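# Put one yellow sponge in each of three bench totes

## Task

Finish with exactly one yellow sponge inside each of the three totes on the bench, none sticking out past a tote rim; every other yellow sponge must sit on top of the low shelf, where the spares begin. The totes and the cartons below the bench must not be shifted or rotated. The robot must not topple or be left leaning, and nothing may count on the robot holding it in place at the end.

## Robot and tools

Robot: a Hello Robot Stretch 3 with one arm. It has a two-wheeled base (0.33 m long, 0.34 m wide), a lift that slides up a mast, and a telescoping arm that reaches out to the robot's right side, ending in a wrist (yaw, pitch, roll) and a gripper. The gripper cannot move forward on its own; drive the base for that. The base pivots about a point between the drive wheels, 0.05 m behind its front edge. With the arm pulled in and the wrist folded, a spin sweeps a 0.28 m radius; an unfolded, level gripper reaches past that.

Frames: the base frame sits on the floor between the drive wheels, x ahead, y to the left, z up. hand_pose is reported in it, at the point where closed fingertips meet; with all wrist joints at zero its x axis is up, y points back along the arm to the mast, z to the rear. The odometry frame is the base frame as it was at the scene's start.

Tools:
- execute_actions: arguments "actions" (a list with one action, or empty to just read state and images) and optional "cameras" (names from head_camera, nav_camera, wrist_camera, all; omitted or null means all, [] means none). An action may hold "base", "joints", both, and optionally "contact_limits"; its parts start together.
  base: exactly one of translate_m (metres, -1 to 1, a relative drive from the current base position, positive forward; no sideways motion) or rotate_rad (radians, -3.2 to 3.2, a relative spin in place, positive = counter-clockwise/left).
  joints: a single object keyed by joint name, each value an absolute target: lift_m 0 to 1.1 m (arm height); arm_m 0 to 0.52 m (extension); wrist_yaw_rad -1.345 to 4.42 (0 along the arm, positive turns toward the front, 3.0 folded over the base); wrist_pitch_rad -1.57 to 0.451 (0 level, negative tips fingertips downward); wrist_roll_rad -2.911 to 2.911 (0 fingers side by side); gripper_m -0.089 to 0.179 (larger is wider; real fingertip gap is smaller by about 0.007 m nearly closed to 0.025 m wide open, zero under 0.007); head_pan_rad -3.953 to 1.73 (0 ahead, positive left, -1.57 looks along the arm); head_tilt_rad -1.53 to 0.419 (negative looks down). Done tolerances: ±0.004 for lift, arm and gripper; ±0.02 for yaw, roll, pan, tilt; ±0.05 for pitch.
  contact_limits: only arm_m, a motor_effort percentage 1 to 100 at which the arm motion halts (contact_stop); it also caps how hard the arm holds until the next action. Too small halts at once; values above the maximum are clipped.
  Unknown keys or values out of range reject the whole call with no motion. Any single action ends after 15 s. Joints or base omitted from an action may still be driving toward an earlier target.
- wait: seconds 0 to 10; commands nothing, returns state and images.
- zoom_image: camera plus region [x0, y0, x1, y1] in that camera's latest full image pixels, origin top-left, max 504x504.
- finished_scene: scene number; ends the scene permanently and reports success. Only call it once the goal is met and stable.

Result lines: base_status and joint_status give how each motion ended: done, off_target (stopped short and may still push), contact_stop, time_out, torque_fault (after the last three the old target is dropped). on_its_own describes uncommanded behaviour; its "held at" is the held target, not the position. joint_positions, motor_effort (percent, signed toward higher joint values, peak in brackets, noisy and biased; positive wheel effort pushes forward), base_odometry (wheel-based, slip counts as motion; heading -3.142 to 3.142, left positive), turned_by_wheels and turned_by_imu (turn since last result), base_tilt in degrees (forward/right positive, offset up to ~4 degrees). lidar_m: 12 distances from the base origin in 30 degree sectors, first straight ahead then counter-clockwise (4th left, 7th behind, 10th right), scanning 0.17 m above the floor, range 0.15 to 12 m, '-' is nothing; blind to glass and to the robot, which can hide sectors 5, 6, 9, 10 when the lift is low. wrist_depth_mm (45 to 1000) and head_depth_mm (280 to 4000, image sideways) are 7x7 grids of median depths, read from top-left. The pictures line lists image order. Camera calibration (K, distortion, T_world_to_cam from the base frame) is given per camera and may be slightly off, more so for the wrist camera.

Gripping: command gripper_m below the sponge's width to grasp; open at least 0.02 above the touching value to let go. Neither the reading nor done proves a hold; check images. Overly hard squeezing triggers a stall guard that weakens the grip; send a new value to squeeze again.

Speed: the base is fast only with lift_m under 0.30, arm_m under 0.03 and wrist_yaw_rad over 2.54; otherwise slow.

Safety: fold or unfold the wrist (yaw to 3.0) only with lift_m 0.32 to 0.95, pitch -0.4 and roll near 0; once folded the lift may drop to 0.25. With yaw below -0.4 keep pitch at -0.5 or lower. Arm and lift stop on firm contact and go slack until recommanded; a slack lift may sag or keep pressing. Base, wrist and head have no contact stop and push on. Long hard pushing switches a wrist servo off for 10 s. Pushing the arm against something rigid with the gripper above about 0.45 m, pushing again after a contact_stop, driving while holding or hooking a fixed object, or snagging furniture (worst in reverse) can tip the robot: undo in small steps, free the gripper, and lower lift_m to about 0.2 if still leaning. Avoid drops, slams, hard hits, and knocking totes or cartons. Loose objects may occasionally be nudged by outside forces. The robot holds its last command while you think.

Each tool is called after "Request:" as name(argument=value, ...) on one line, values as JSON.

## Session

Request:
execute_actions(actions=[])

Scene clock: 0.00 s.
base_odometry: x=+0.000 y=+0.000 heading=+0.000 (m, m, rad; odometry frame)
turned_by_wheels: +0.000 (rad since the last result)
turned_by_imu: +0.000 (rad since the last result)
base_tilt: forward=+0.4 right=+0.3 (deg)
lidar_m: 1.11 2.61 2.35 2.50 1.27 1.28 1.52 1.78 1.87 1.76 0.93 0.93
head_depth_mm: 1710 1712 1707 1702 1710 1179 1002 / 1833 1857 1857 1859 1835 1176 1093 / 1949 2045 2044 2041 1999 1266 1209 / 1994 2275 2270 2250 2164 1370 1352 / 2020 2570 2544 2533 2436 1523 1533 / 2034 2842 2901 2893 2810 1756 1741 / 2024 2727 2756 2770 2783 2709 2335
base_status: not commanded
joint_positions: lift_m=+0.311 arm_m=+0.002 wrist_yaw_rad=+2.933 wrist_pitch_rad=-0.538 wrist_roll_rad=+0.002 gripper_m=+0.037 head_pan_rad=-0.003 head_tilt_rad=-0.001
joint_status: not commanded
motor_effort: left_wheel=+0 right_wheel=-1 lift_m=+20 arm_m=+0 wrist_yaw_rad=+0 wrist_pitch_rad=+6 wrist_roll_rad=+0 gripper_m=-1 head_pan_rad=+0 head_tilt_rad=+2 (%)
hand_pose: x=+0.0218 y=+0.0558 z=+0.2974 quat_wxyz=(+0.258, +0.698, +0.116, +0.658) (m; base frame)
wrist_depth_mm: - - - - - - - / - - - - - - - / 890 - 848 846 832 798 791 / 700 694 682 659 675 654 636 / 584 571 584 567 570 548 538 / 495 512 - - - 473 469 / 447 - - - 416 416 412
pictures: head_camera (sideways: a quarter turn clockwise sets it upright), nav_camera (sideways: a quarter turn counterclockwise sets it upright), wrist_camera
Images, in order (width x height): head_camera 896x504, nav_camera 672x504, wrist_camera 644x364.

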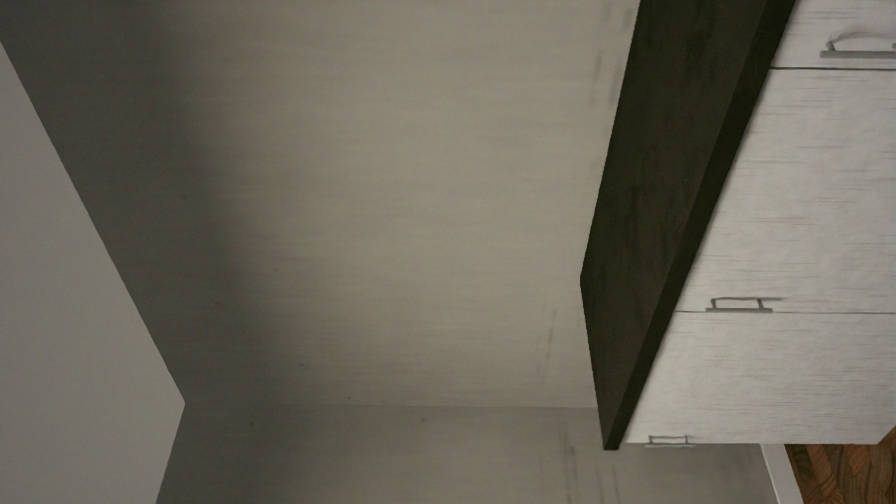

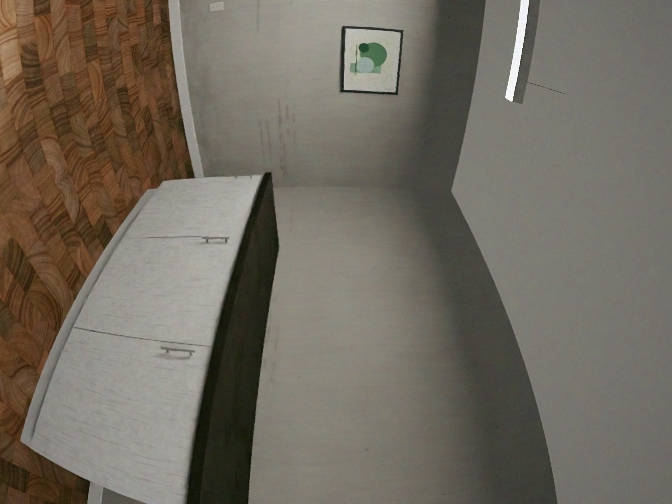

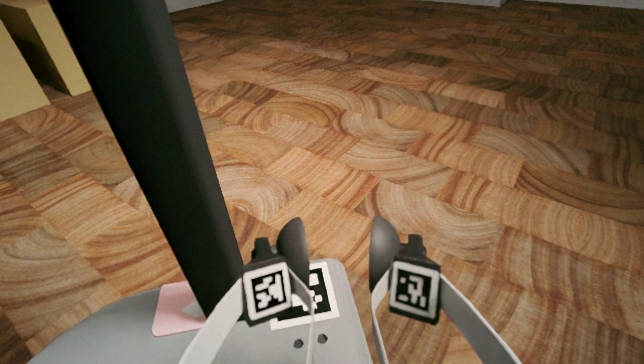

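Request:
execute_actions(actions=[{"joints":{"head_pan_rad":1.7,"head_tilt_rad":-0.5}}], cameras=["head_camera","nav_camera"])

Request:
execute_actions(actions=[{"joints":{"head_pan_rad":-3.3,"head_tilt_rad":-0.5}}], cameras=["head_camera","nav_camera"])

Request:
execute_actions(actions=[{"joints":{"head_pan_rad":-1.9,"head_tilt_rad":-0.5}}], cameras=["nav_camera"])

Scene clock: 4.73 s.
base_odometry: x=+0.000 y=+0.000 heading=+0.000 (m, m, rad; odometry frame)
turned_by_wheels: +0.000 (rad since the last result)
turned_by_imu: +0.000 (rad since the last result)
base_tilt: forward=+0.4 right=+0.0 (deg)
lidar_m: 1.11 2.61 2.35 2.50 1.27 1.28 1.52 1.79 1.87 1.76 0.93 0.93
head_depth_mm: 2786 2973 3180 2799 2091 1665 1373 / 2707 2965 3259 2794 2069 1669 1379 / 2506 2770 2992 2808 2066 1664 1380 / 2375 2536 2739 2802 2072 1658 1377 / 2229 2368 2570 2664 2094 1655 1385 / 2090 2256 1477 2430 1681 1654 1371 / 1964 2091 1482 2413 1713 - -
base_status: not commanded
joint_positions: lift_m=+0.311 arm_m=+0.002 wrist_yaw_rad=+2.933 wrist_pitch_rad=-0.538 wrist_roll_rad=+0.002 gripper_m=+0.037 head_pan_rad=+1.693 head_tilt_rad=-0.494
joint_status: all done
motor_effort: left_wheel=+0(0) right_wheel=-1(1) lift_m=+20(20) arm_m=+0(1) wrist_yaw_rad=+0(1) wrist_pitch_rad=+6(6) wrist_roll_rad=+0(0) gripper_m=-1(1) head_pan_rad=+4(63) head_tilt_rad=-1(18) (%)
hand_pose: x=+0.0218 y=+0.0558 z=+0.2974 quat_wxyz=(+0.258, +0.698, +0.116, +0.658) (m; base frame)
wrist_depth_mm: - - - - - - - / - - - - - - - / 886 - 850 830 830 794 790 / 706 683 687 676 668 640 638 / 571 576 584 558 566 550 540 / 501 509 - - - 468 463 / 449 - - - 418 417 411
pictures: head_camera (sideways: a quarter turn clockwise sets it upright), nav_camera (sideways: a quarter turn counterclockwise sets it upright)
camera_calibration (this result's frames):
head_camera: T_world_to_cam=[[0.0620484, -0.463119, -0.884121, 1.17045], [-0.990285, -0.139011, 0.00331772, 0.0100054], [-0.124439, 0.875326, -0.467246, 0.563429], [0, 0, 0, 1]] pos_world=[0.00739618, 0.0502666, 1.29805]
nav_camera: T_world_to_cam=[[-0.0697783, 0.464081, 0.88304, -1.10546], [0.99075, 0.135519, 0.00706782, 0.0383719], [-0.116388, 0.875365, -0.469244, 0.569932], [0, 0, 0, 1]] pos_world=[-0.0488207, 0.00892496, 1.24333]
Images, in order (width x height): head_camera 896x504, nav_camera 672x504.

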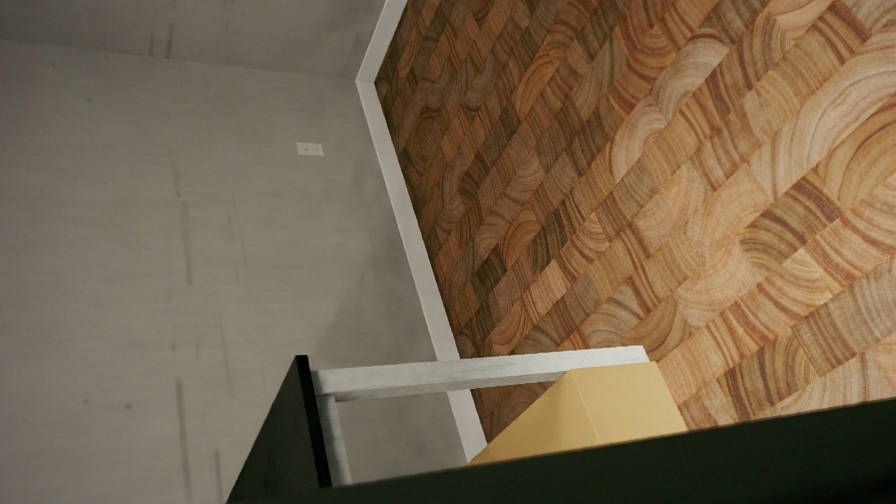

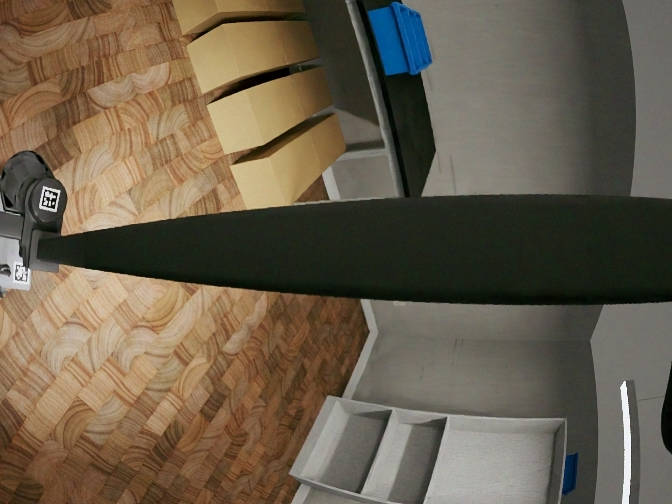

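Scene clock: 7.30 s.
base_odometry: x=+0.000 y=+0.000 heading=+0.000 (m, m, rad; odometry frame)
turned_by_wheels: +0.000 (rad since the last result)
turned_by_imu: +0.000 (rad since the last result)
base_tilt: forward=+0.2 right=+0.2 (deg)
lidar_m: 1.11 2.61 2.35 2.49 1.27 1.27 1.52 1.79 1.87 1.76 0.93 0.93
head_depth_mm: 2014 2098 1488 2202 1703 1600 1371 / 2123 2289 1645 2608 1719 1651 1373 / 2264 2441 2603 2429 1860 1670 1372 / 2455 2643 2873 2794 2088 1651 1376 / 2613 2803 3065 2837 2089 1655 1371 / 2432 2618 2805 2843 2061 1638 1376 / 2254 2367 2546 2624 2092 1652 1376
base_status: not commanded
joint_positions: lift_m=+0.311 arm_m=+0.002 wrist_yaw_rad=+2.933 wrist_pitch_rad=-0.538 wrist_roll_rad=+0.002 gripper_m=+0.037 head_pan_rad=-3.293 head_tilt_rad=-0.494
joint_status: all done
motor_effort: left_wheel=+0(0) right_wheel=-1(1) lift_m=+20(20) arm_m=+0(0) wrist_yaw_rad=+0(1) wrist_pitch_rad=+6(6) wrist_roll_rad=+0(0) gripper_m=+0(0) head_pan_rad=-5(61) head_tilt_rad=-1(3) (%)
hand_pose: x=+0.0218 y=+0.0558 z=+0.2974 quat_wxyz=(+0.258, +0.698, +0.116, +0.658) (m; base frame)
wrist_depth_mm: - - - - - - - / - - - - - - - / 877 - 857 826 828 803 783 / 710 697 681 659 656 648 650 / 576 583 582 560 567 537 542 / 495 512 - - - 471 469 / 453 - - - 417 413 408
pictures: head_camera (sideways: a quarter turn clockwise sets it upright), nav_camera (sideways: a quarter turn counterclockwise sets it upright)
camera_calibration (this result's frames):
head_camera: T_world_to_cam=[[0.462967, -0.0652222, -0.883972, 1.16781], [-0.133276, -0.991073, 0.00332329, 0.00477037], [-0.876298, 0.116273, -0.467527, 0.568381], [0, 0, 0, 1]] pos_world=[-0.0419523, 0.0148075, 1.29803]
nav_camera: T_world_to_cam=[[-0.465978, 0.0580381, 0.882891, -1.10285], [0.136761, 0.990579, 0.00706337, 0.0435871], [-0.874163, 0.124036, -0.469525, 0.57492], [0, 0, 0, 1]] pos_world=[-0.0172907, -0.05048, 1.24333]
Images, in order (width x height): head_camera 896x504, nav_camera 672x504.

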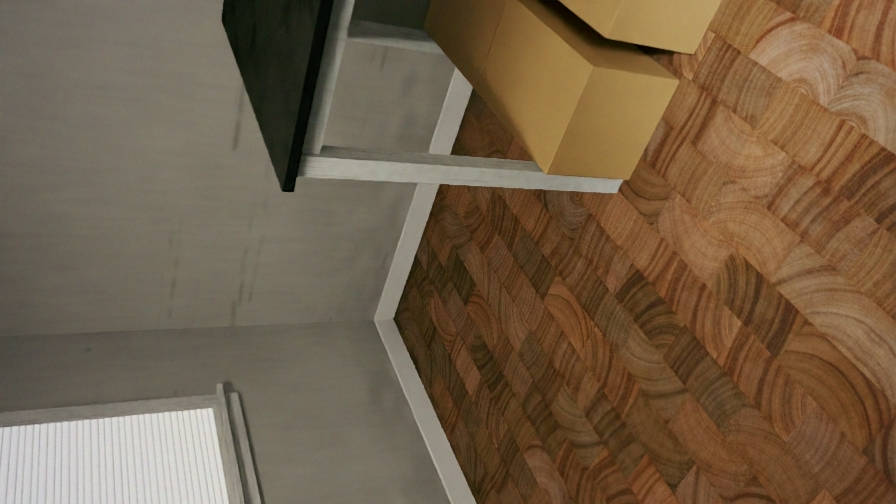

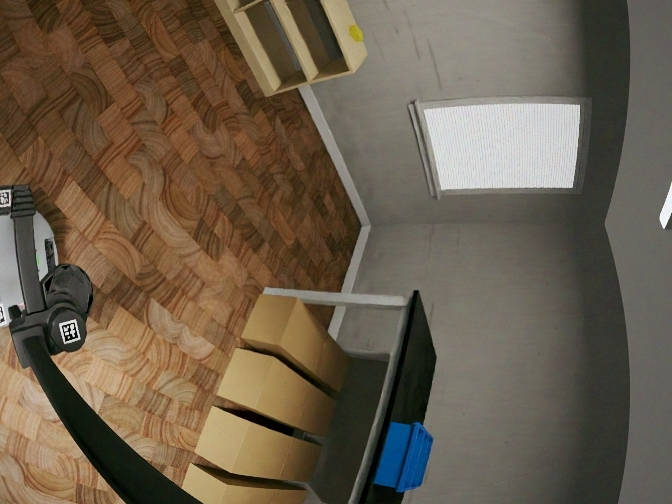

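Scene clock: 8.53 s.
base_odometry: x=+0.000 y=+0.000 heading=+0.000 (m, m, rad; odometry frame)
turned_by_wheels: +0.000 (rad since the last result)
turned_by_imu: +0.000 (rad since the last result)
base_tilt: forward=+0.5 right=+0.2 (deg)
lidar_m: 1.11 2.61 2.35 2.50 1.27 1.28 1.52 1.79 1.87 1.76 0.93 0.93
head_depth_mm: 1837 1984 2068 2163 2012 1672 1372 / 1931 2071 2121 2256 2060 1657 1378 / 2003 2129 2331 2299 2082 1668 1383 / 2112 2252 2478 2653 2080 1653 1372 / 2204 2391 2630 2722 2075 1663 1375 / 2187 2293 2463 2561 2078 1648 1383 / 1913 1997 2145 2236 2079 1662 1379
base_status: not commanded
joint_positions: lift_m=+0.311 arm_m=+0.002 wrist_yaw_rad=+2.933 wrist_pitch_rad=-0.538 wrist_roll_rad=+0.002 gripper_m=+0.037 head_pan_rad=-1.907 head_tilt_rad=-0.494
joint_status: all done
motor_effort: left_wheel=-1(0) right_wheel=+0(1) lift_m=+20(20) arm_m=+0(0) wrist_yaw_rad=+1(1) wrist_pitch_rad=+6(6) wrist_roll_rad=+0(0) gripper_m=+0(0) head_pan_rad=+5(62) head_tilt_rad=-1(1) (%)
hand_pose: x=+0.0218 y=+0.0558 z=+0.2974 quat_wxyz=(+0.258, +0.698, +0.116, +0.658) (m; base frame)
wrist_depth_mm: - - - - - - - / - - - - - - - / 875 - 841 836 812 807 787 / 706 699 676 668 663 649 639 / 575 575 591 563 573 539 544 / 497 511 - - - 470 462 / 447 - - - 415 411 408
pictures: nav_camera (sideways: a quarter turn counterclockwise sets it upright)
camera_calibration (this result's frames):
nav_camera: T_world_to_cam=[[-0.142883, -0.447313, 0.882891, -1.10482], [-0.948434, 0.316896, 0.00706337, 0.0502068], [-0.282944, -0.836354, -0.469526, 0.571313], [0, 0, 0, 1]] pos_world=[0.0514074, -0.0322894, 1.24333]
Images, in order (width x height): nav_camera 672x504.

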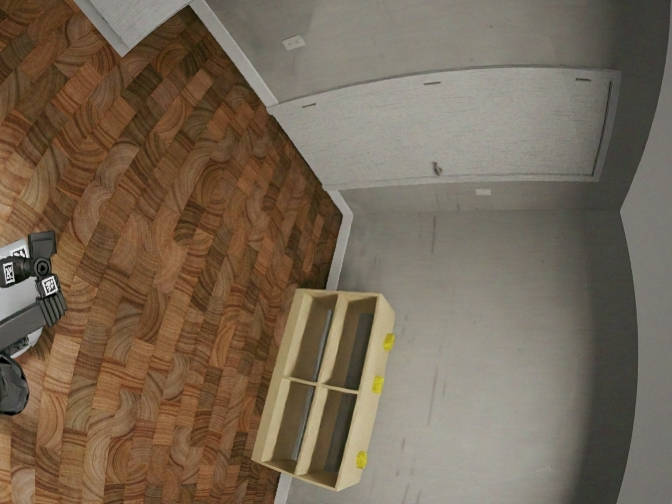

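Request:
execute_actions(actions=[{"joints":{"lift_m":0.27,"head_pan_rad":0,"head_tilt_rad":-0.4}}], cameras=[])

Request:
execute_actions(actions=[{"base":{"rotate_rad":2.34}}], cameras=["nav_camera"])

Request:
execute_actions(actions=[{"base":{"translate_m":0.8},"joints":{"head_tilt_rad":-0.6}}], cameras=["nav_camera","head_camera"])

Scene clock: 15.50 s.
base_odometry: x=+0.000 y=+0.000 heading=+0.000 (m, m, rad; odometry frame)
turned_by_wheels: +0.000 (rad since the last result)
turned_by_imu: +0.001 (rad since the last result)
base_tilt: forward=+0.5 right=+0.2 (deg)
lidar_m: 1.11 2.61 2.35 2.50 1.27 1.28 1.52 1.79 1.87 1.76 0.93 0.93
head_depth_mm: 1527 1617 1637 1087 1127 1193 1297 / 1669 1763 1776 1186 1245 1332 1427 / 1817 1915 1794 1288 1393 1521 1466 / 1994 2119 1781 1467 1578 1713 1472 / 2188 2362 1771 1686 1822 1803 1476 / 2451 2691 1918 1954 2140 1804 1467 / 2507 2657 2771 2891 2354 1799 1473
base_status: not commanded
joint_positions: lift_m=+0.270 arm_m=+0.002 wrist_yaw_rad=+2.933 wrist_pitch_rad=-0.538 wrist_roll_rad=+0.002 gripper_m=+0.037 head_pan_rad=-0.007 head_tilt_rad=-0.409
joint_status: all done
motor_effort: left_wheel=-1(1) right_wheel=+0(0) lift_m=+14(18) arm_m=+0(0) wrist_yaw_rad=+0(0) wrist_pitch_rad=+6(6) wrist_roll_rad=+0(0) gripper_m=-1(0) head_pan_rad=+5(62) head_tilt_rad=+3(11) (%)
hand_pose: x=+0.0218 y=+0.0558 z=+0.2570 quat_wxyz=(+0.258, +0.698, +0.116, +0.658) (m; base frame)
wrist_depth_mm: - - - - - - - / - - - - - 970 935 / 810 - 769 763 759 714 713 / 640 631 616 603 604 595 583 / 528 523 533 531 523 497 481 / 464 - - - - 424 424 / - - - - 373 377 371
pictures: none
No camera images: the call's "cameras" was empty. Leave "cameras" out to get every camera's image.

Scene clock: 18.23 s.
base_odometry: x=+0.000 y=+0.000 heading=+2.340 (m, m, rad; odometry frame)
turned_by_wheels: +2.340 (rad since the last result)
turned_by_imu: +2.368 (rad since the last result)
base_tilt: forward=+0.4 right=+0.1 (deg)
lidar_m: 1.27 1.32 1.79 1.73 2.11 1.62 0.93 0.97 1.35 2.35 2.60 1.32
head_depth_mm: 1890 2038 1780 2302 1953 1596 1476 / 1904 2037 1771 2316 1900 1612 1477 / 1895 2024 1772 2338 1957 1591 1471 / 1909 2031 1297 2315 1961 1602 1466 / 1889 2031 1298 2310 1922 1592 1463 / 1901 2028 1586 2339 1946 1606 1475 / 1887 2045 1767 2302 1864 1615 1473
base_status: done
joint_positions: lift_m=+0.270 arm_m=+0.002 wrist_yaw_rad=+2.933 wrist_pitch_rad=-0.538 wrist_roll_rad=+0.002 gripper_m=+0.037 head_pan_rad=-0.007 head_tilt_rad=-0.408
joint_status: not commanded
motor_effort: left_wheel=-2(9) right_wheel=+1(8) lift_m=+14(15) arm_m=+0(0) wrist_yaw_rad=-1(2) wrist_pitch_rad=+6(6) wrist_roll_rad=+0(0) gripper_m=+0(0) head_pan_rad=+4(5) head_tilt_rad=+4(3) (%)
hand_pose: x=+0.0218 y=+0.0557 z=+0.2570 quat_wxyz=(+0.258, +0.698, +0.116, +0.658) (m; base frame)
wrist_depth_mm: - - - - - - - / - - - - - 955 919 / 817 - 760 765 746 723 712 / 632 626 622 605 604 586 583 / 526 522 533 526 517 498 490 / 463 - - - - 430 424 / - - - - 376 374 372
pictures: nav_camera (sideways: a quarter turn counterclockwise sets it upright)
camera_calibration (this result's frames):
nav_camera: T_world_to_cam=[[0.392185, 0.0100598, 0.919832, -1.15628], [0.00633756, -0.999946, 0.00823385, 0.042858], [0.919865, 0.0026003, -0.392227, 0.46339], [0, 0, 0, 1]] pos_world=[0.0269458, 0.0532826, 1.24498]
Images, in order (width x height): nav_camera 672x504.

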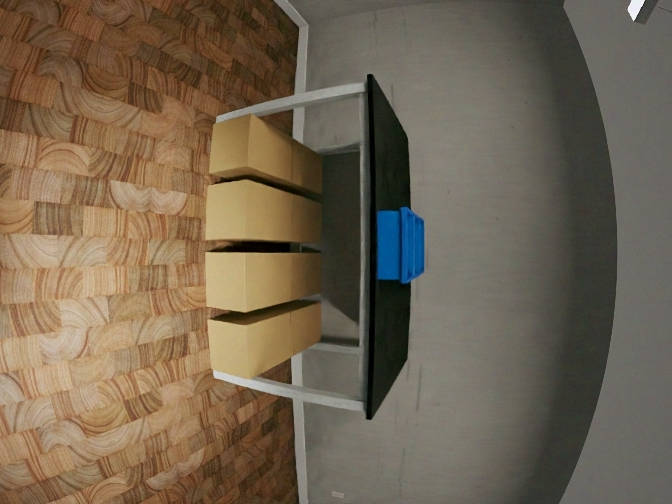

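Scene clock: 22.60 s.
base_odometry: x=-0.556 y=+0.575 heading=+2.340 (m, m, rad; odometry frame)
turned_by_wheels: +0.000 (rad since the last result)
turned_by_imu: +0.004 (rad since the last result)
base_tilt: forward=+0.4 right=+0.1 (deg)
lidar_m: 0.47 0.49 0.67 1.74 2.22 2.45 1.73 1.81 2.52 2.34 0.67 0.49
head_depth_mm: 1181 1279 957 693 601 1206 1067 / 1190 1289 956 694 600 1275 1045 / 1187 1286 849 566 599 1207 1018 / 1189 1250 691 545 581 1204 1022 / 1189 1258 691 544 581 1273 1153 / 1191 1262 691 544 580 1208 1020 / 1186 1294 692 544 581 1200 1024
base_status: done
joint_positions: lift_m=+0.270 arm_m=+0.002 wrist_yaw_rad=+2.933 wrist_pitch_rad=-0.538 wrist_roll_rad=+0.002 gripper_m=+0.037 head_pan_rad=-0.007 head_tilt_rad=-0.593
joint_status: all done
motor_effort: left_wheel=-2(8) right_wheel=+2(8) lift_m=+15(14) arm_m=+0(0) wrist_yaw_rad=+0(0) wrist_pitch_rad=+6(6) wrist_roll_rad=+0(0) gripper_m=+0(1) head_pan_rad=+3(5) head_tilt_rad=-1(11) (%)
hand_pose: x=+0.0218 y=+0.0557 z=+0.2570 quat_wxyz=(+0.258, +0.698, +0.116, +0.658) (m; base frame)
wrist_depth_mm: - - - - - 619 471 / - - - - 929 645 465 / 814 - 766 758 738 678 477 / 636 632 617 610 592 581 495 / 526 521 531 528 515 490 475 / 462 - - - - 431 425 / - - - - 380 375 371
pictures: head_camera (sideways: a quarter turn clockwise sets it upright), nav_camera (sideways: a quarter turn counterclockwise sets it upright)
camera_calibration (this result's frames):
head_camera: T_world_to_cam=[[-0.552995, -0.00143687, -0.833184, 1.10778], [-0.010198, 0.999935, 0.00504413, 0.00177979], [0.833122, 0.0112862, -0.552974, 0.669129], [0, 0, 0, 1]] pos_world=[0.055147, -0.00773988, 1.29298]
nav_camera: T_world_to_cam=[[0.554825, 0.00897999, 0.831919, -1.0426], [0.00772675, -0.999954, 0.00564069, 0.0462272], [0.831932, 0.00329843, -0.554869, 0.675553], [0, 0, 0, 1]] pos_world=[0.0160913, 0.0533594, 1.24195]
Images, in order (width x height): head_camera 896x504, nav_camera 672x504.

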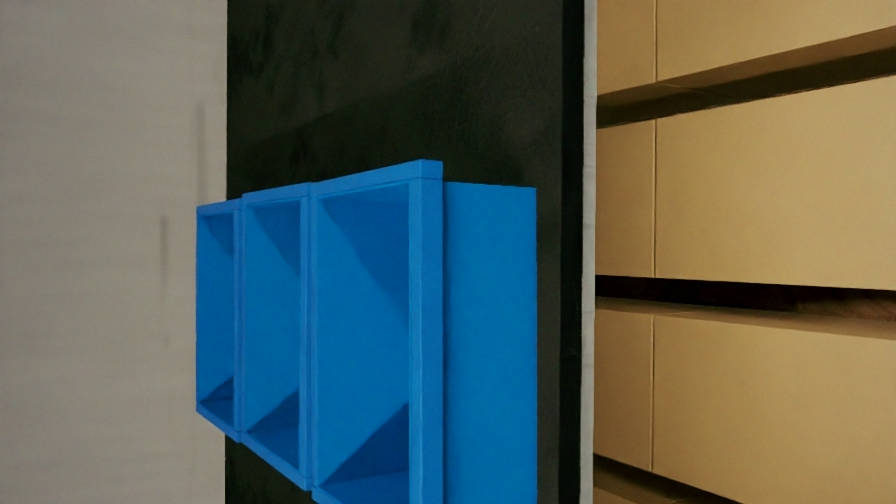

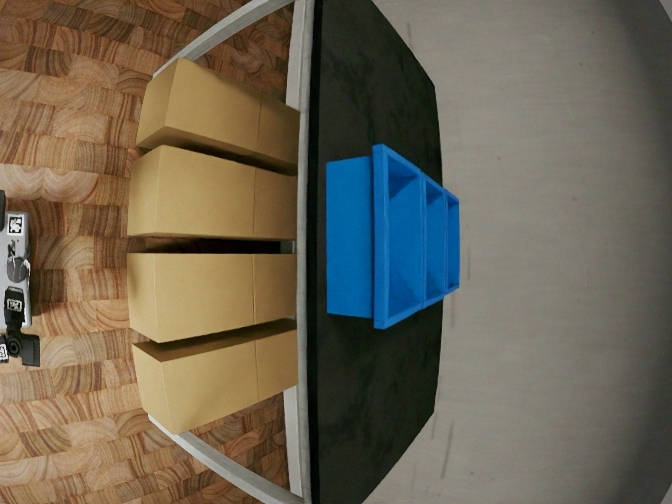

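Request:
execute_actions(actions=[{"base":{"translate_m":0.22},"joints":{"lift_m":0.9,"wrist_pitch_rad":-0.4}}], cameras=[])

Request:
execute_actions(actions=[{"joints":{"wrist_yaw_rad":0,"head_tilt_rad":-0.9}}], cameras=["head_camera"])

Request:
execute_actions(actions=[{"joints":{"lift_m":1.1,"wrist_pitch_rad":0}}], cameras=[])

Request:
execute_actions(actions=[{"base":{"rotate_rad":1.555},"joints":{"head_pan_rad":-1.57,"head_tilt_rad":-0.7}}])

Scene clock: 35.93 s.
base_odometry: x=-0.709 y=+0.733 heading=+2.340 (m, m, rad; odometry frame)
turned_by_wheels: +0.000 (rad since the last result)
turned_by_imu: +0.002 (rad since the last result)
base_tilt: forward=+0.3 right=-0.2 (deg)
lidar_m: 0.25 0.28 0.36 1.94 1.79 2.67 1.95 2.03 2.40 2.32 0.40 0.26
head_depth_mm: 991 1083 959 694 546 448 398 / 991 1090 956 696 547 438 398 / 990 1087 805 499 474 357 393 / 992 1075 684 500 521 357 392 / 996 1077 686 501 520 357 392 / 994 1082 684 501 520 356 392 / 996 1095 687 501 520 356 392
base_status: done
joint_positions: lift_m=+0.900 arm_m=+0.002 wrist_yaw_rad=+2.933 wrist_pitch_rad=-0.424 wrist_roll_rad=+0.002 gripper_m=+0.037 head_pan_rad=-0.007 head_tilt_rad=-0.594
joint_status: all done
motor_effort: left_wheel=-2(11) right_wheel=+1(6) lift_m=+25(26) arm_m=+0(1) wrist_yaw_rad=+0(0) wrist_pitch_rad=+11(13) wrist_roll_rad=+0(0) gripper_m=+0(2) head_pan_rad=+5(5) head_tilt_rad=-1(1) (%)
hand_pose: x=+0.0251 y=+0.0714 z=+0.9110 quat_wxyz=(+0.220, +0.703, +0.076, +0.671) (m; base frame)
wrist_depth_mm: - - - - 831 791 265 / - - - - 643 410 272 / - - - - - 388 267 / - - - - - - 287 / - - - - - - - / - - - - - 913 929 / - - - - 799 747 769
pictures: none
No camera images: the call's "cameras" was empty. Leave "cameras" out to get every camera's image.

Scene clock: 38.40 s.
base_odometry: x=-0.709 y=+0.733 heading=+2.340 (m, m, rad; odometry frame)
turned_by_wheels: +0.000 (rad since the last result)
turned_by_imu: +0.000 (rad since the last result)
base_tilt: forward=+0.5 right=+0.2 (deg)
lidar_m: 0.25 0.28 0.36 1.94 1.78 2.67 1.95 2.04 2.39 2.32 0.40 0.26
head_depth_mm: 874 685 563 479 433 1042 1084 / 875 686 563 459 432 1011 951 / 642 468 483 372 425 1012 950 / 614 469 516 372 425 1014 950 / 614 469 515 371 425 1134 1115 / 614 469 515 371 425 1016 959 / 615 469 513 371 425 1014 964
base_status: not commanded
joint_positions: lift_m=+0.900 arm_m=+0.002 wrist_yaw_rad=+0.004 wrist_pitch_rad=-0.424 wrist_roll_rad=+0.002 gripper_m=+0.037 head_pan_rad=-0.007 head_tilt_rad=-0.888
joint_status: all done
motor_effort: left_wheel=-3(2) right_wheel=+1(1) lift_m=+25(25) arm_m=+0(0) wrist_yaw_rad=-6(4) wrist_pitch_rad=+11(11) wrist_roll_rad=+0(0) gripper_m=+0(0) head_pan_rad=+5(5) head_tilt_rad=-3(15) (%)
hand_pose: x=-0.0206 y=-0.3711 z=+0.9110 quat_wxyz=(+0.691, +0.150, -0.691, -0.148) (m; base frame)
wrist_depth_mm: - - - - - - - / - - - - - - - / 336 - - - - - - / 352 469 - - - - - / - 497 - - - - - / - 583 - - - - - / - - - - - - -
pictures: head_camera (sideways: a quarter turn clockwise sets it upright)
camera_calibration (this result's frames):
head_camera: T_world_to_cam=[[-0.771404, 0.0000424474, -0.636345, 0.852565], [-0.00802381, 0.99992, 0.0097935, -0.00441375], [0.636295, 0.0126607, -0.771342, 0.954366], [0, 0, 0, 1]] pos_world=[0.050379, -0.00770569, 1.27871]
Images, in order (width x height): head_camera 896x504.

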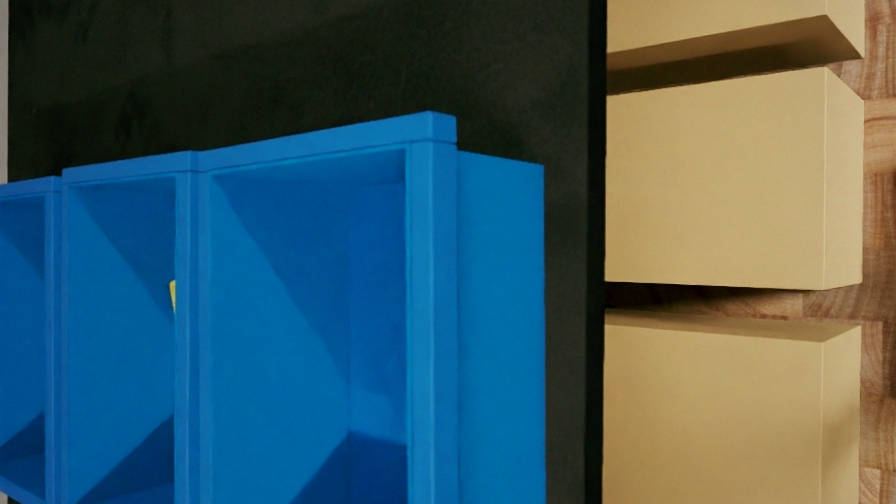

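Scene clock: 41.07 s.
base_odometry: x=-0.709 y=+0.733 heading=+2.340 (m, m, rad; odometry frame)
turned_by_wheels: +0.000 (rad since the last result)
turned_by_imu: +0.000 (rad since the last result)
base_tilt: forward=+0.3 right=+0.0 (deg)
lidar_m: 0.25 0.28 0.36 1.94 1.79 2.67 1.95 2.04 2.41 2.33 0.40 0.26
head_depth_mm: 874 685 565 479 432 1046 1075 / 871 682 564 459 433 1013 949 / 641 468 483 373 425 1013 950 / 615 468 516 372 425 1010 945 / 613 468 515 371 425 1127 1113 / 614 468 513 371 425 1014 957 / 615 469 515 371 425 1014 969
base_status: not commanded
joint_positions: lift_m=+1.100 arm_m=+0.002 wrist_yaw_rad=+0.004 wrist_pitch_rad=-0.027 wrist_roll_rad=+0.002 gripper_m=+0.037 head_pan_rad=-0.007 head_tilt_rad=-0.888
joint_status: all done
motor_effort: left_wheel=-2(2) right_wheel=+1(1) lift_m=+25(27) arm_m=+0(0) wrist_yaw_rad=-5(5) wrist_pitch_rad=+13(14) wrist_roll_rad=+0(0) gripper_m=+0(0) head_pan_rad=+4(4) head_tilt_rad=-3(3) (%)
hand_pose: x=-0.0205 y=-0.4029 z=+1.2074 quat_wxyz=(+0.707, +0.011, -0.708, -0.008) (m; base frame)
wrist_depth_mm: - - - - - - - / - - - - - - - / - - - - - - - / - - - - - - - / - - - - - - - / - - - - - - - / - - - - - - -
pictures: none
No camera images: the call's "cameras" was empty. Leave "cameras" out to get every camera's image.

Scene clock: 44.47 s.
base_odometry: x=-0.709 y=+0.733 heading=-2.389 (m, m, rad; odometry frame)
turned_by_wheels: +1.555 (rad since the last result)
turned_by_imu: +1.581 (rad since the last result)
base_tilt: forward=+0.3 right=+0.1 (deg)
lidar_m: 2.05 1.79 2.44 1.95 2.02 2.71 2.32 0.40 0.26 0.25 0.28 0.36
head_depth_mm: - - - - 461 419 1021 / - - - - - 421 962 / - - - - 377 411 968 / - - 498 528 377 410 968 / 1014 808 662 526 377 409 1095 / 1015 810 663 525 376 409 962 / 1019 752 611 525 375 411 965
base_status: done
joint_positions: lift_m=+1.100 arm_m=+0.002 wrist_yaw_rad=+0.003 wrist_pitch_rad=-0.027 wrist_roll_rad=+0.002 gripper_m=+0.037 head_pan_rad=-1.563 head_tilt_rad=-0.705
joint_status: all done
motor_effort: left_wheel=-3(7) right_wheel=+2(4) lift_m=+25(25) arm_m=+0(1) wrist_yaw_rad=-5(4) wrist_pitch_rad=+13(13) wrist_roll_rad=+0(0) gripper_m=+0(1) head_pan_rad=-5(64) head_tilt_rad=+2(12) (%)
hand_pose: x=-0.0207 y=-0.4029 z=+1.2074 quat_wxyz=(+0.707, +0.011, -0.708, -0.009) (m; base frame)
wrist_depth_mm: 861 859 873 840 839 830 824 / 885 892 892 886 858 855 852 / 930 925 887 892 885 890 881 / 941 916 943 923 924 908 898 / 968 930 924 927 927 910 920 / 747 758 569 482 - 682 692 / 562 448 450 450 539 533 530
pictures: head_camera (sideways: a quarter turn clockwise sets it upright), nav_camera (sideways: a quarter turn counterclockwise sets it upright), wrist_camera
camera_calibration (this result's frames):
head_camera: T_world_to_cam=[[-0.0102336, 0.642245, -0.766431, 1.01745], [0.999684, 0.0241806, 0.00691455, -0.00681472], [0.0229736, -0.766118, -0.642289, 0.790264], [0, 0, 0, 1]] pos_world=[-0.000930513, -0.0478503, 1.28743]
nav_camera: T_world_to_cam=[[0.0178015, -0.643812, 0.764977, -0.952061], [-0.99973, -0.0229149, 0.00397898, 0.0545367], [0.0149676, -0.76484, -0.644046, 0.796549], [0, 0, 0, 1]] pos_world=[0.0595477, -0.00246612, 1.2411]
wrist_camera: T_world_to_cam=[[-0.998108, -0.0296896, -0.0538365, 0.0449719], [0.0490245, 0.14408, -0.988351, 1.29238], [0.0371005, -0.989121, -0.142352, -0.0627162], [0, 0, 0, 1]] pos_world=[-0.0161448, -0.246906, 1.27082]
Images, in order (width x height): head_camera 896x504, nav_camera 672x504, wrist_camera 644x364.

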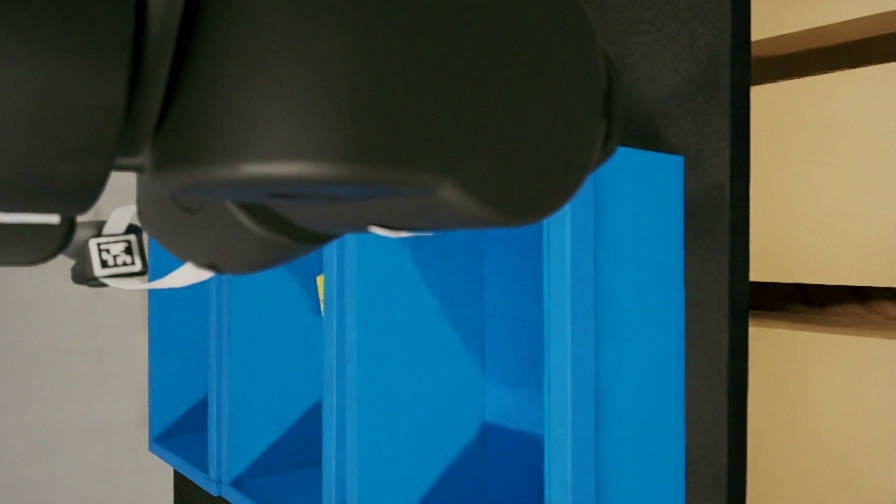

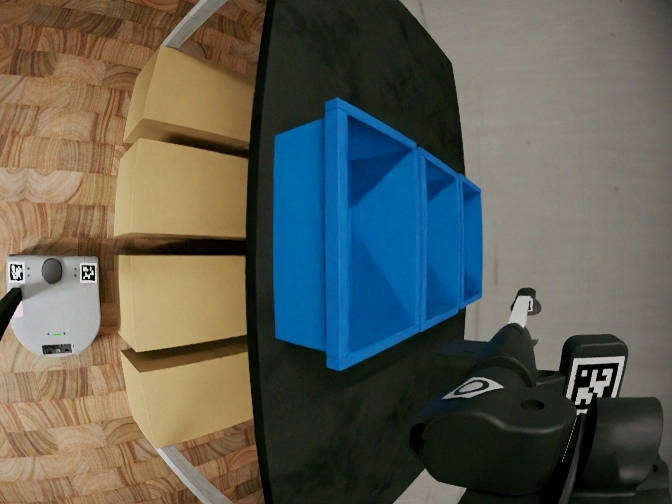

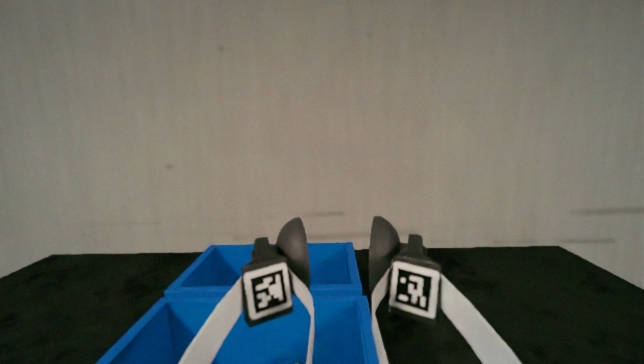

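Request:
execute_actions(actions=[{"base":{"translate_m":0.09},"joints":{"wrist_pitch_rad":-0.6,"arm_m":0.1,"gripper_m":0.12}}], cameras=["wrist_camera"])

Request:
execute_actions(actions=[{"joints":{"arm_m":0.3}}], cameras=["wrist_camera"])

Request:
execute_actions(actions=[{"joints":{"arm_m":0.5}}], cameras=["wrist_camera","nav_camera"])

Scene clock: 49.73 s.
base_odometry: x=-0.775 y=+0.671 heading=-2.389 (m, m, rad; odometry frame)
turned_by_wheels: +0.000 (rad since the last result)
turned_by_imu: +0.001 (rad since the last result)
base_tilt: forward=+0.3 right=+0.0 (deg)
lidar_m: 2.05 1.71 2.38 1.95 2.02 2.82 2.42 0.36 0.26 0.25 0.26 0.35
head_depth_mm: - - 553 470 374 408 965 / - - - 523 373 406 964 / - - - 523 372 406 963 / 999 806 490 524 372 405 1135 / 1014 808 498 522 372 405 968 / 1014 938 546 512 372 407 965 / 1013 1042 753 436 371 411 982
base_status: done
joint_positions: lift_m=+1.100 arm_m=+0.100 wrist_yaw_rad=+0.003 wrist_pitch_rad=-0.610 wrist_roll_rad=+0.002 gripper_m=+0.120 head_pan_rad=-1.563 head_tilt_rad=-0.705
joint_status: all done
motor_effort: left_wheel=-2(3) right_wheel=+1(5) lift_m=+25(26) arm_m=+5(2) wrist_yaw_rad=-4(5) wrist_pitch_rad=+5(11) wrist_roll_rad=+0(0) gripper_m=+0(83) head_pan_rad=-5(4) head_tilt_rad=+2(2) (%)
hand_pose: x=-0.0210 y=-0.4409 z=+1.0718 quat_wxyz=(+0.674, +0.213, -0.675, -0.212) (m; base frame)
wrist_depth_mm: 762 770 745 738 739 736 740 / 705 685 442 520 428 631 621 / 551 544 372 374 360 508 500 / 449 312 404 398 394 390 413 / 382 230 228 227 223 226 352 / 315 206 204 202 201 - 310 / 184 248 251 252 254 218 276
pictures: wrist_camera
camera_calibration (this result's frames):
wrist_camera: T_world_to_cam=[[-0.998215, 0.00500692, -0.0595183, 0.0576076], [0.0478093, 0.664277, -0.745956, 1.13347], [0.0358017, -0.747469, -0.663331, 0.545355], [0, 0, 0, 1]] pos_world=[-0.0162103, -0.34559, 1.2107]
Images, in order (width x height): wrist_camera 644x364.

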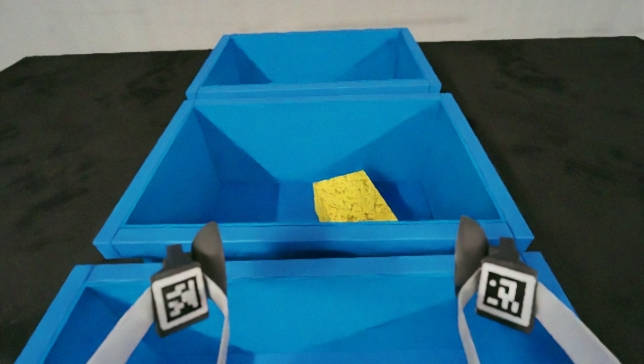

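Scene clock: 52.43 s.
base_odometry: x=-0.775 y=+0.671 heading=-2.389 (m, m, rad; odometry frame)
turned_by_wheels: +0.000 (rad since the last result)
turned_by_imu: +0.000 (rad since the last result)
base_tilt: forward=+0.5 right=+0.1 (deg)
lidar_m: 2.04 1.70 2.37 1.95 2.03 2.81 2.41 0.36 0.26 0.25 0.26 0.35
head_depth_mm: 1044 1041 557 471 374 407 967 / 1044 728 600 522 373 406 966 / - 645 659 524 373 405 966 / 1014 672 660 523 372 405 1136 / 1012 803 662 522 372 405 965 / 1012 931 547 512 371 406 961 / 1013 1043 751 437 371 411 980
base_status: not commanded
joint_positions: lift_m=+1.100 arm_m=+0.300 wrist_yaw_rad=+0.002 wrist_pitch_rad=-0.610 wrist_roll_rad=+0.002 gripper_m=+0.120 head_pan_rad=-1.563 head_tilt_rad=-0.705
joint_status: all done
motor_effort: left_wheel=-2(3) right_wheel=+1(1) lift_m=+25(26) arm_m=+5(11) wrist_yaw_rad=-4(5) wrist_pitch_rad=+5(5) wrist_roll_rad=+0(0) gripper_m=+0(1) head_pan_rad=-6(6) head_tilt_rad=+2(2) (%)
hand_pose: x=-0.0211 y=-0.6408 z=+1.0717 quat_wxyz=(+0.674, +0.213, -0.675, -0.212) (m; base frame)
wrist_depth_mm: 591 588 581 588 579 579 577 / 641 631 624 619 628 619 605 / 546 511 392 389 375 505 489 / 448 302 414 423 370 399 411 / 382 231 233 233 229 341 353 / 316 219 227 226 225 - 309 / 185 266 276 273 270 218 276
pictures: wrist_camera
camera_calibration (this result's frames):
wrist_camera: T_world_to_cam=[[-0.998213, 0.00532875, -0.0595125, 0.058745], [0.0479929, 0.664814, -0.745466, 1.26596], [0.0355923, -0.74699, -0.663881, 0.396747], [0, 0, 0, 1]] pos_world=[-0.0162384, -0.545577, 1.21062]
Images, in order (width x height): wrist_camera 644x364.

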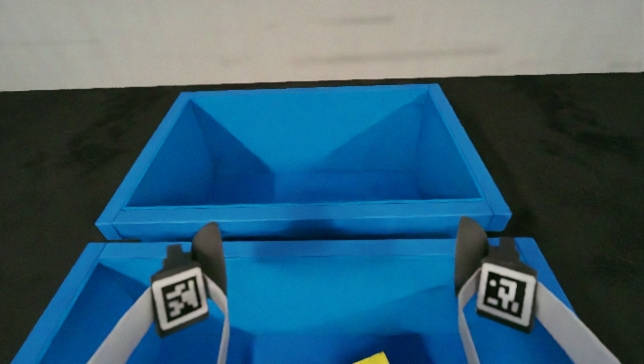

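Scene clock: 55.13 s.
base_odometry: x=-0.775 y=+0.671 heading=-2.389 (m, m, rad; odometry frame)
turned_by_wheels: +0.000 (rad since the last result)
turned_by_imu: +0.000 (rad since the last result)
base_tilt: forward=+0.3 right=+0.0 (deg)
lidar_m: 2.04 1.70 2.37 1.95 2.02 2.80 2.41 0.36 0.26 0.25 0.26 0.35
head_depth_mm: 1012 1039 557 470 373 407 966 / 1004 782 599 523 373 406 964 / 1027 809 658 523 372 405 966 / 1002 806 659 521 371 405 1140 / 1014 806 660 521 372 405 971 / 1014 937 547 512 371 406 969 / 1014 1037 750 438 370 412 986
base_status: not commanded
joint_positions: lift_m=+1.100 arm_m=+0.500 wrist_yaw_rad=+0.002 wrist_pitch_rad=-0.611 wrist_roll_rad=+0.002 gripper_m=+0.120 head_pan_rad=-1.563 head_tilt_rad=-0.705
joint_status: all done
motor_effort: left_wheel=-2(2) right_wheel=+1(1) lift_m=+25(25) arm_m=+4(7) wrist_yaw_rad=-3(4) wrist_pitch_rad=+5(5) wrist_roll_rad=+0(0) gripper_m=+1(0) head_pan_rad=-4(4) head_tilt_rad=+3(3) (%)
hand_pose: x=-0.0211 y=-0.8408 z=+1.0717 quat_wxyz=(+0.674, +0.213, -0.675, -0.212) (m; base frame)
wrist_depth_mm: 404 404 405 403 399 400 402 / 457 445 447 450 448 444 446 / 496 493 497 494 488 481 475 / 450 440 435 426 421 412 412 / 376 230 228 225 224 352 352 / 207 241 261 261 261 - 308 / 192 272 283 280 277 202 273
pictures: nav_camera (sideways: a quarter turn counterclockwise sets it upright), wrist_camera
camera_calibration (this result's frames):
nav_camera: T_world_to_cam=[[0.01771, -0.643657, 0.765109, -0.952234], [-0.999733, -0.0227738, 0.0039821, 0.0545327], [0.0148613, -0.764975, -0.643888, 0.796344], [0, 0, 0, 1]] pos_world=[0.0595474, -0.00248615, 1.2411]
wrist_camera: T_world_to_cam=[[-0.998213, 0.00541667, -0.0595109, 0.0598654], [0.0480429, 0.664964, -0.745328, 1.39885], [0.0355354, -0.746855, -0.664036, 0.247626], [0, 0, 0, 1]] pos_world=[-0.0162461, -0.745572, 1.2106]
Images, in order (width x height): nav_camera 672x504, wrist_camera 644x364.

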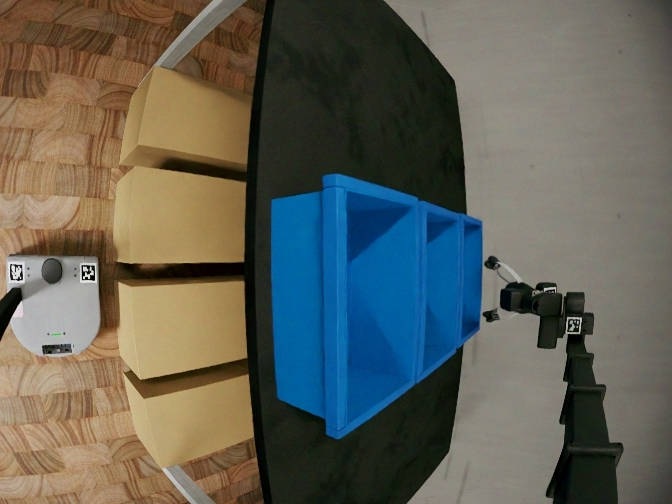

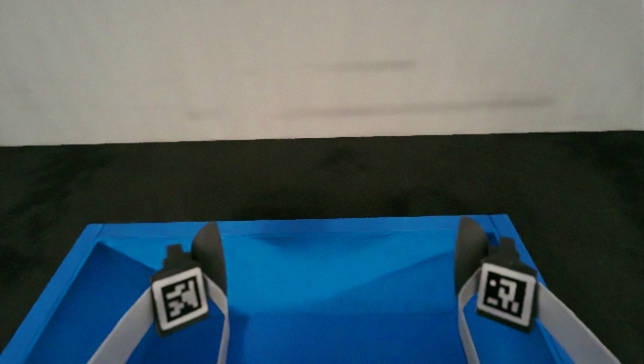

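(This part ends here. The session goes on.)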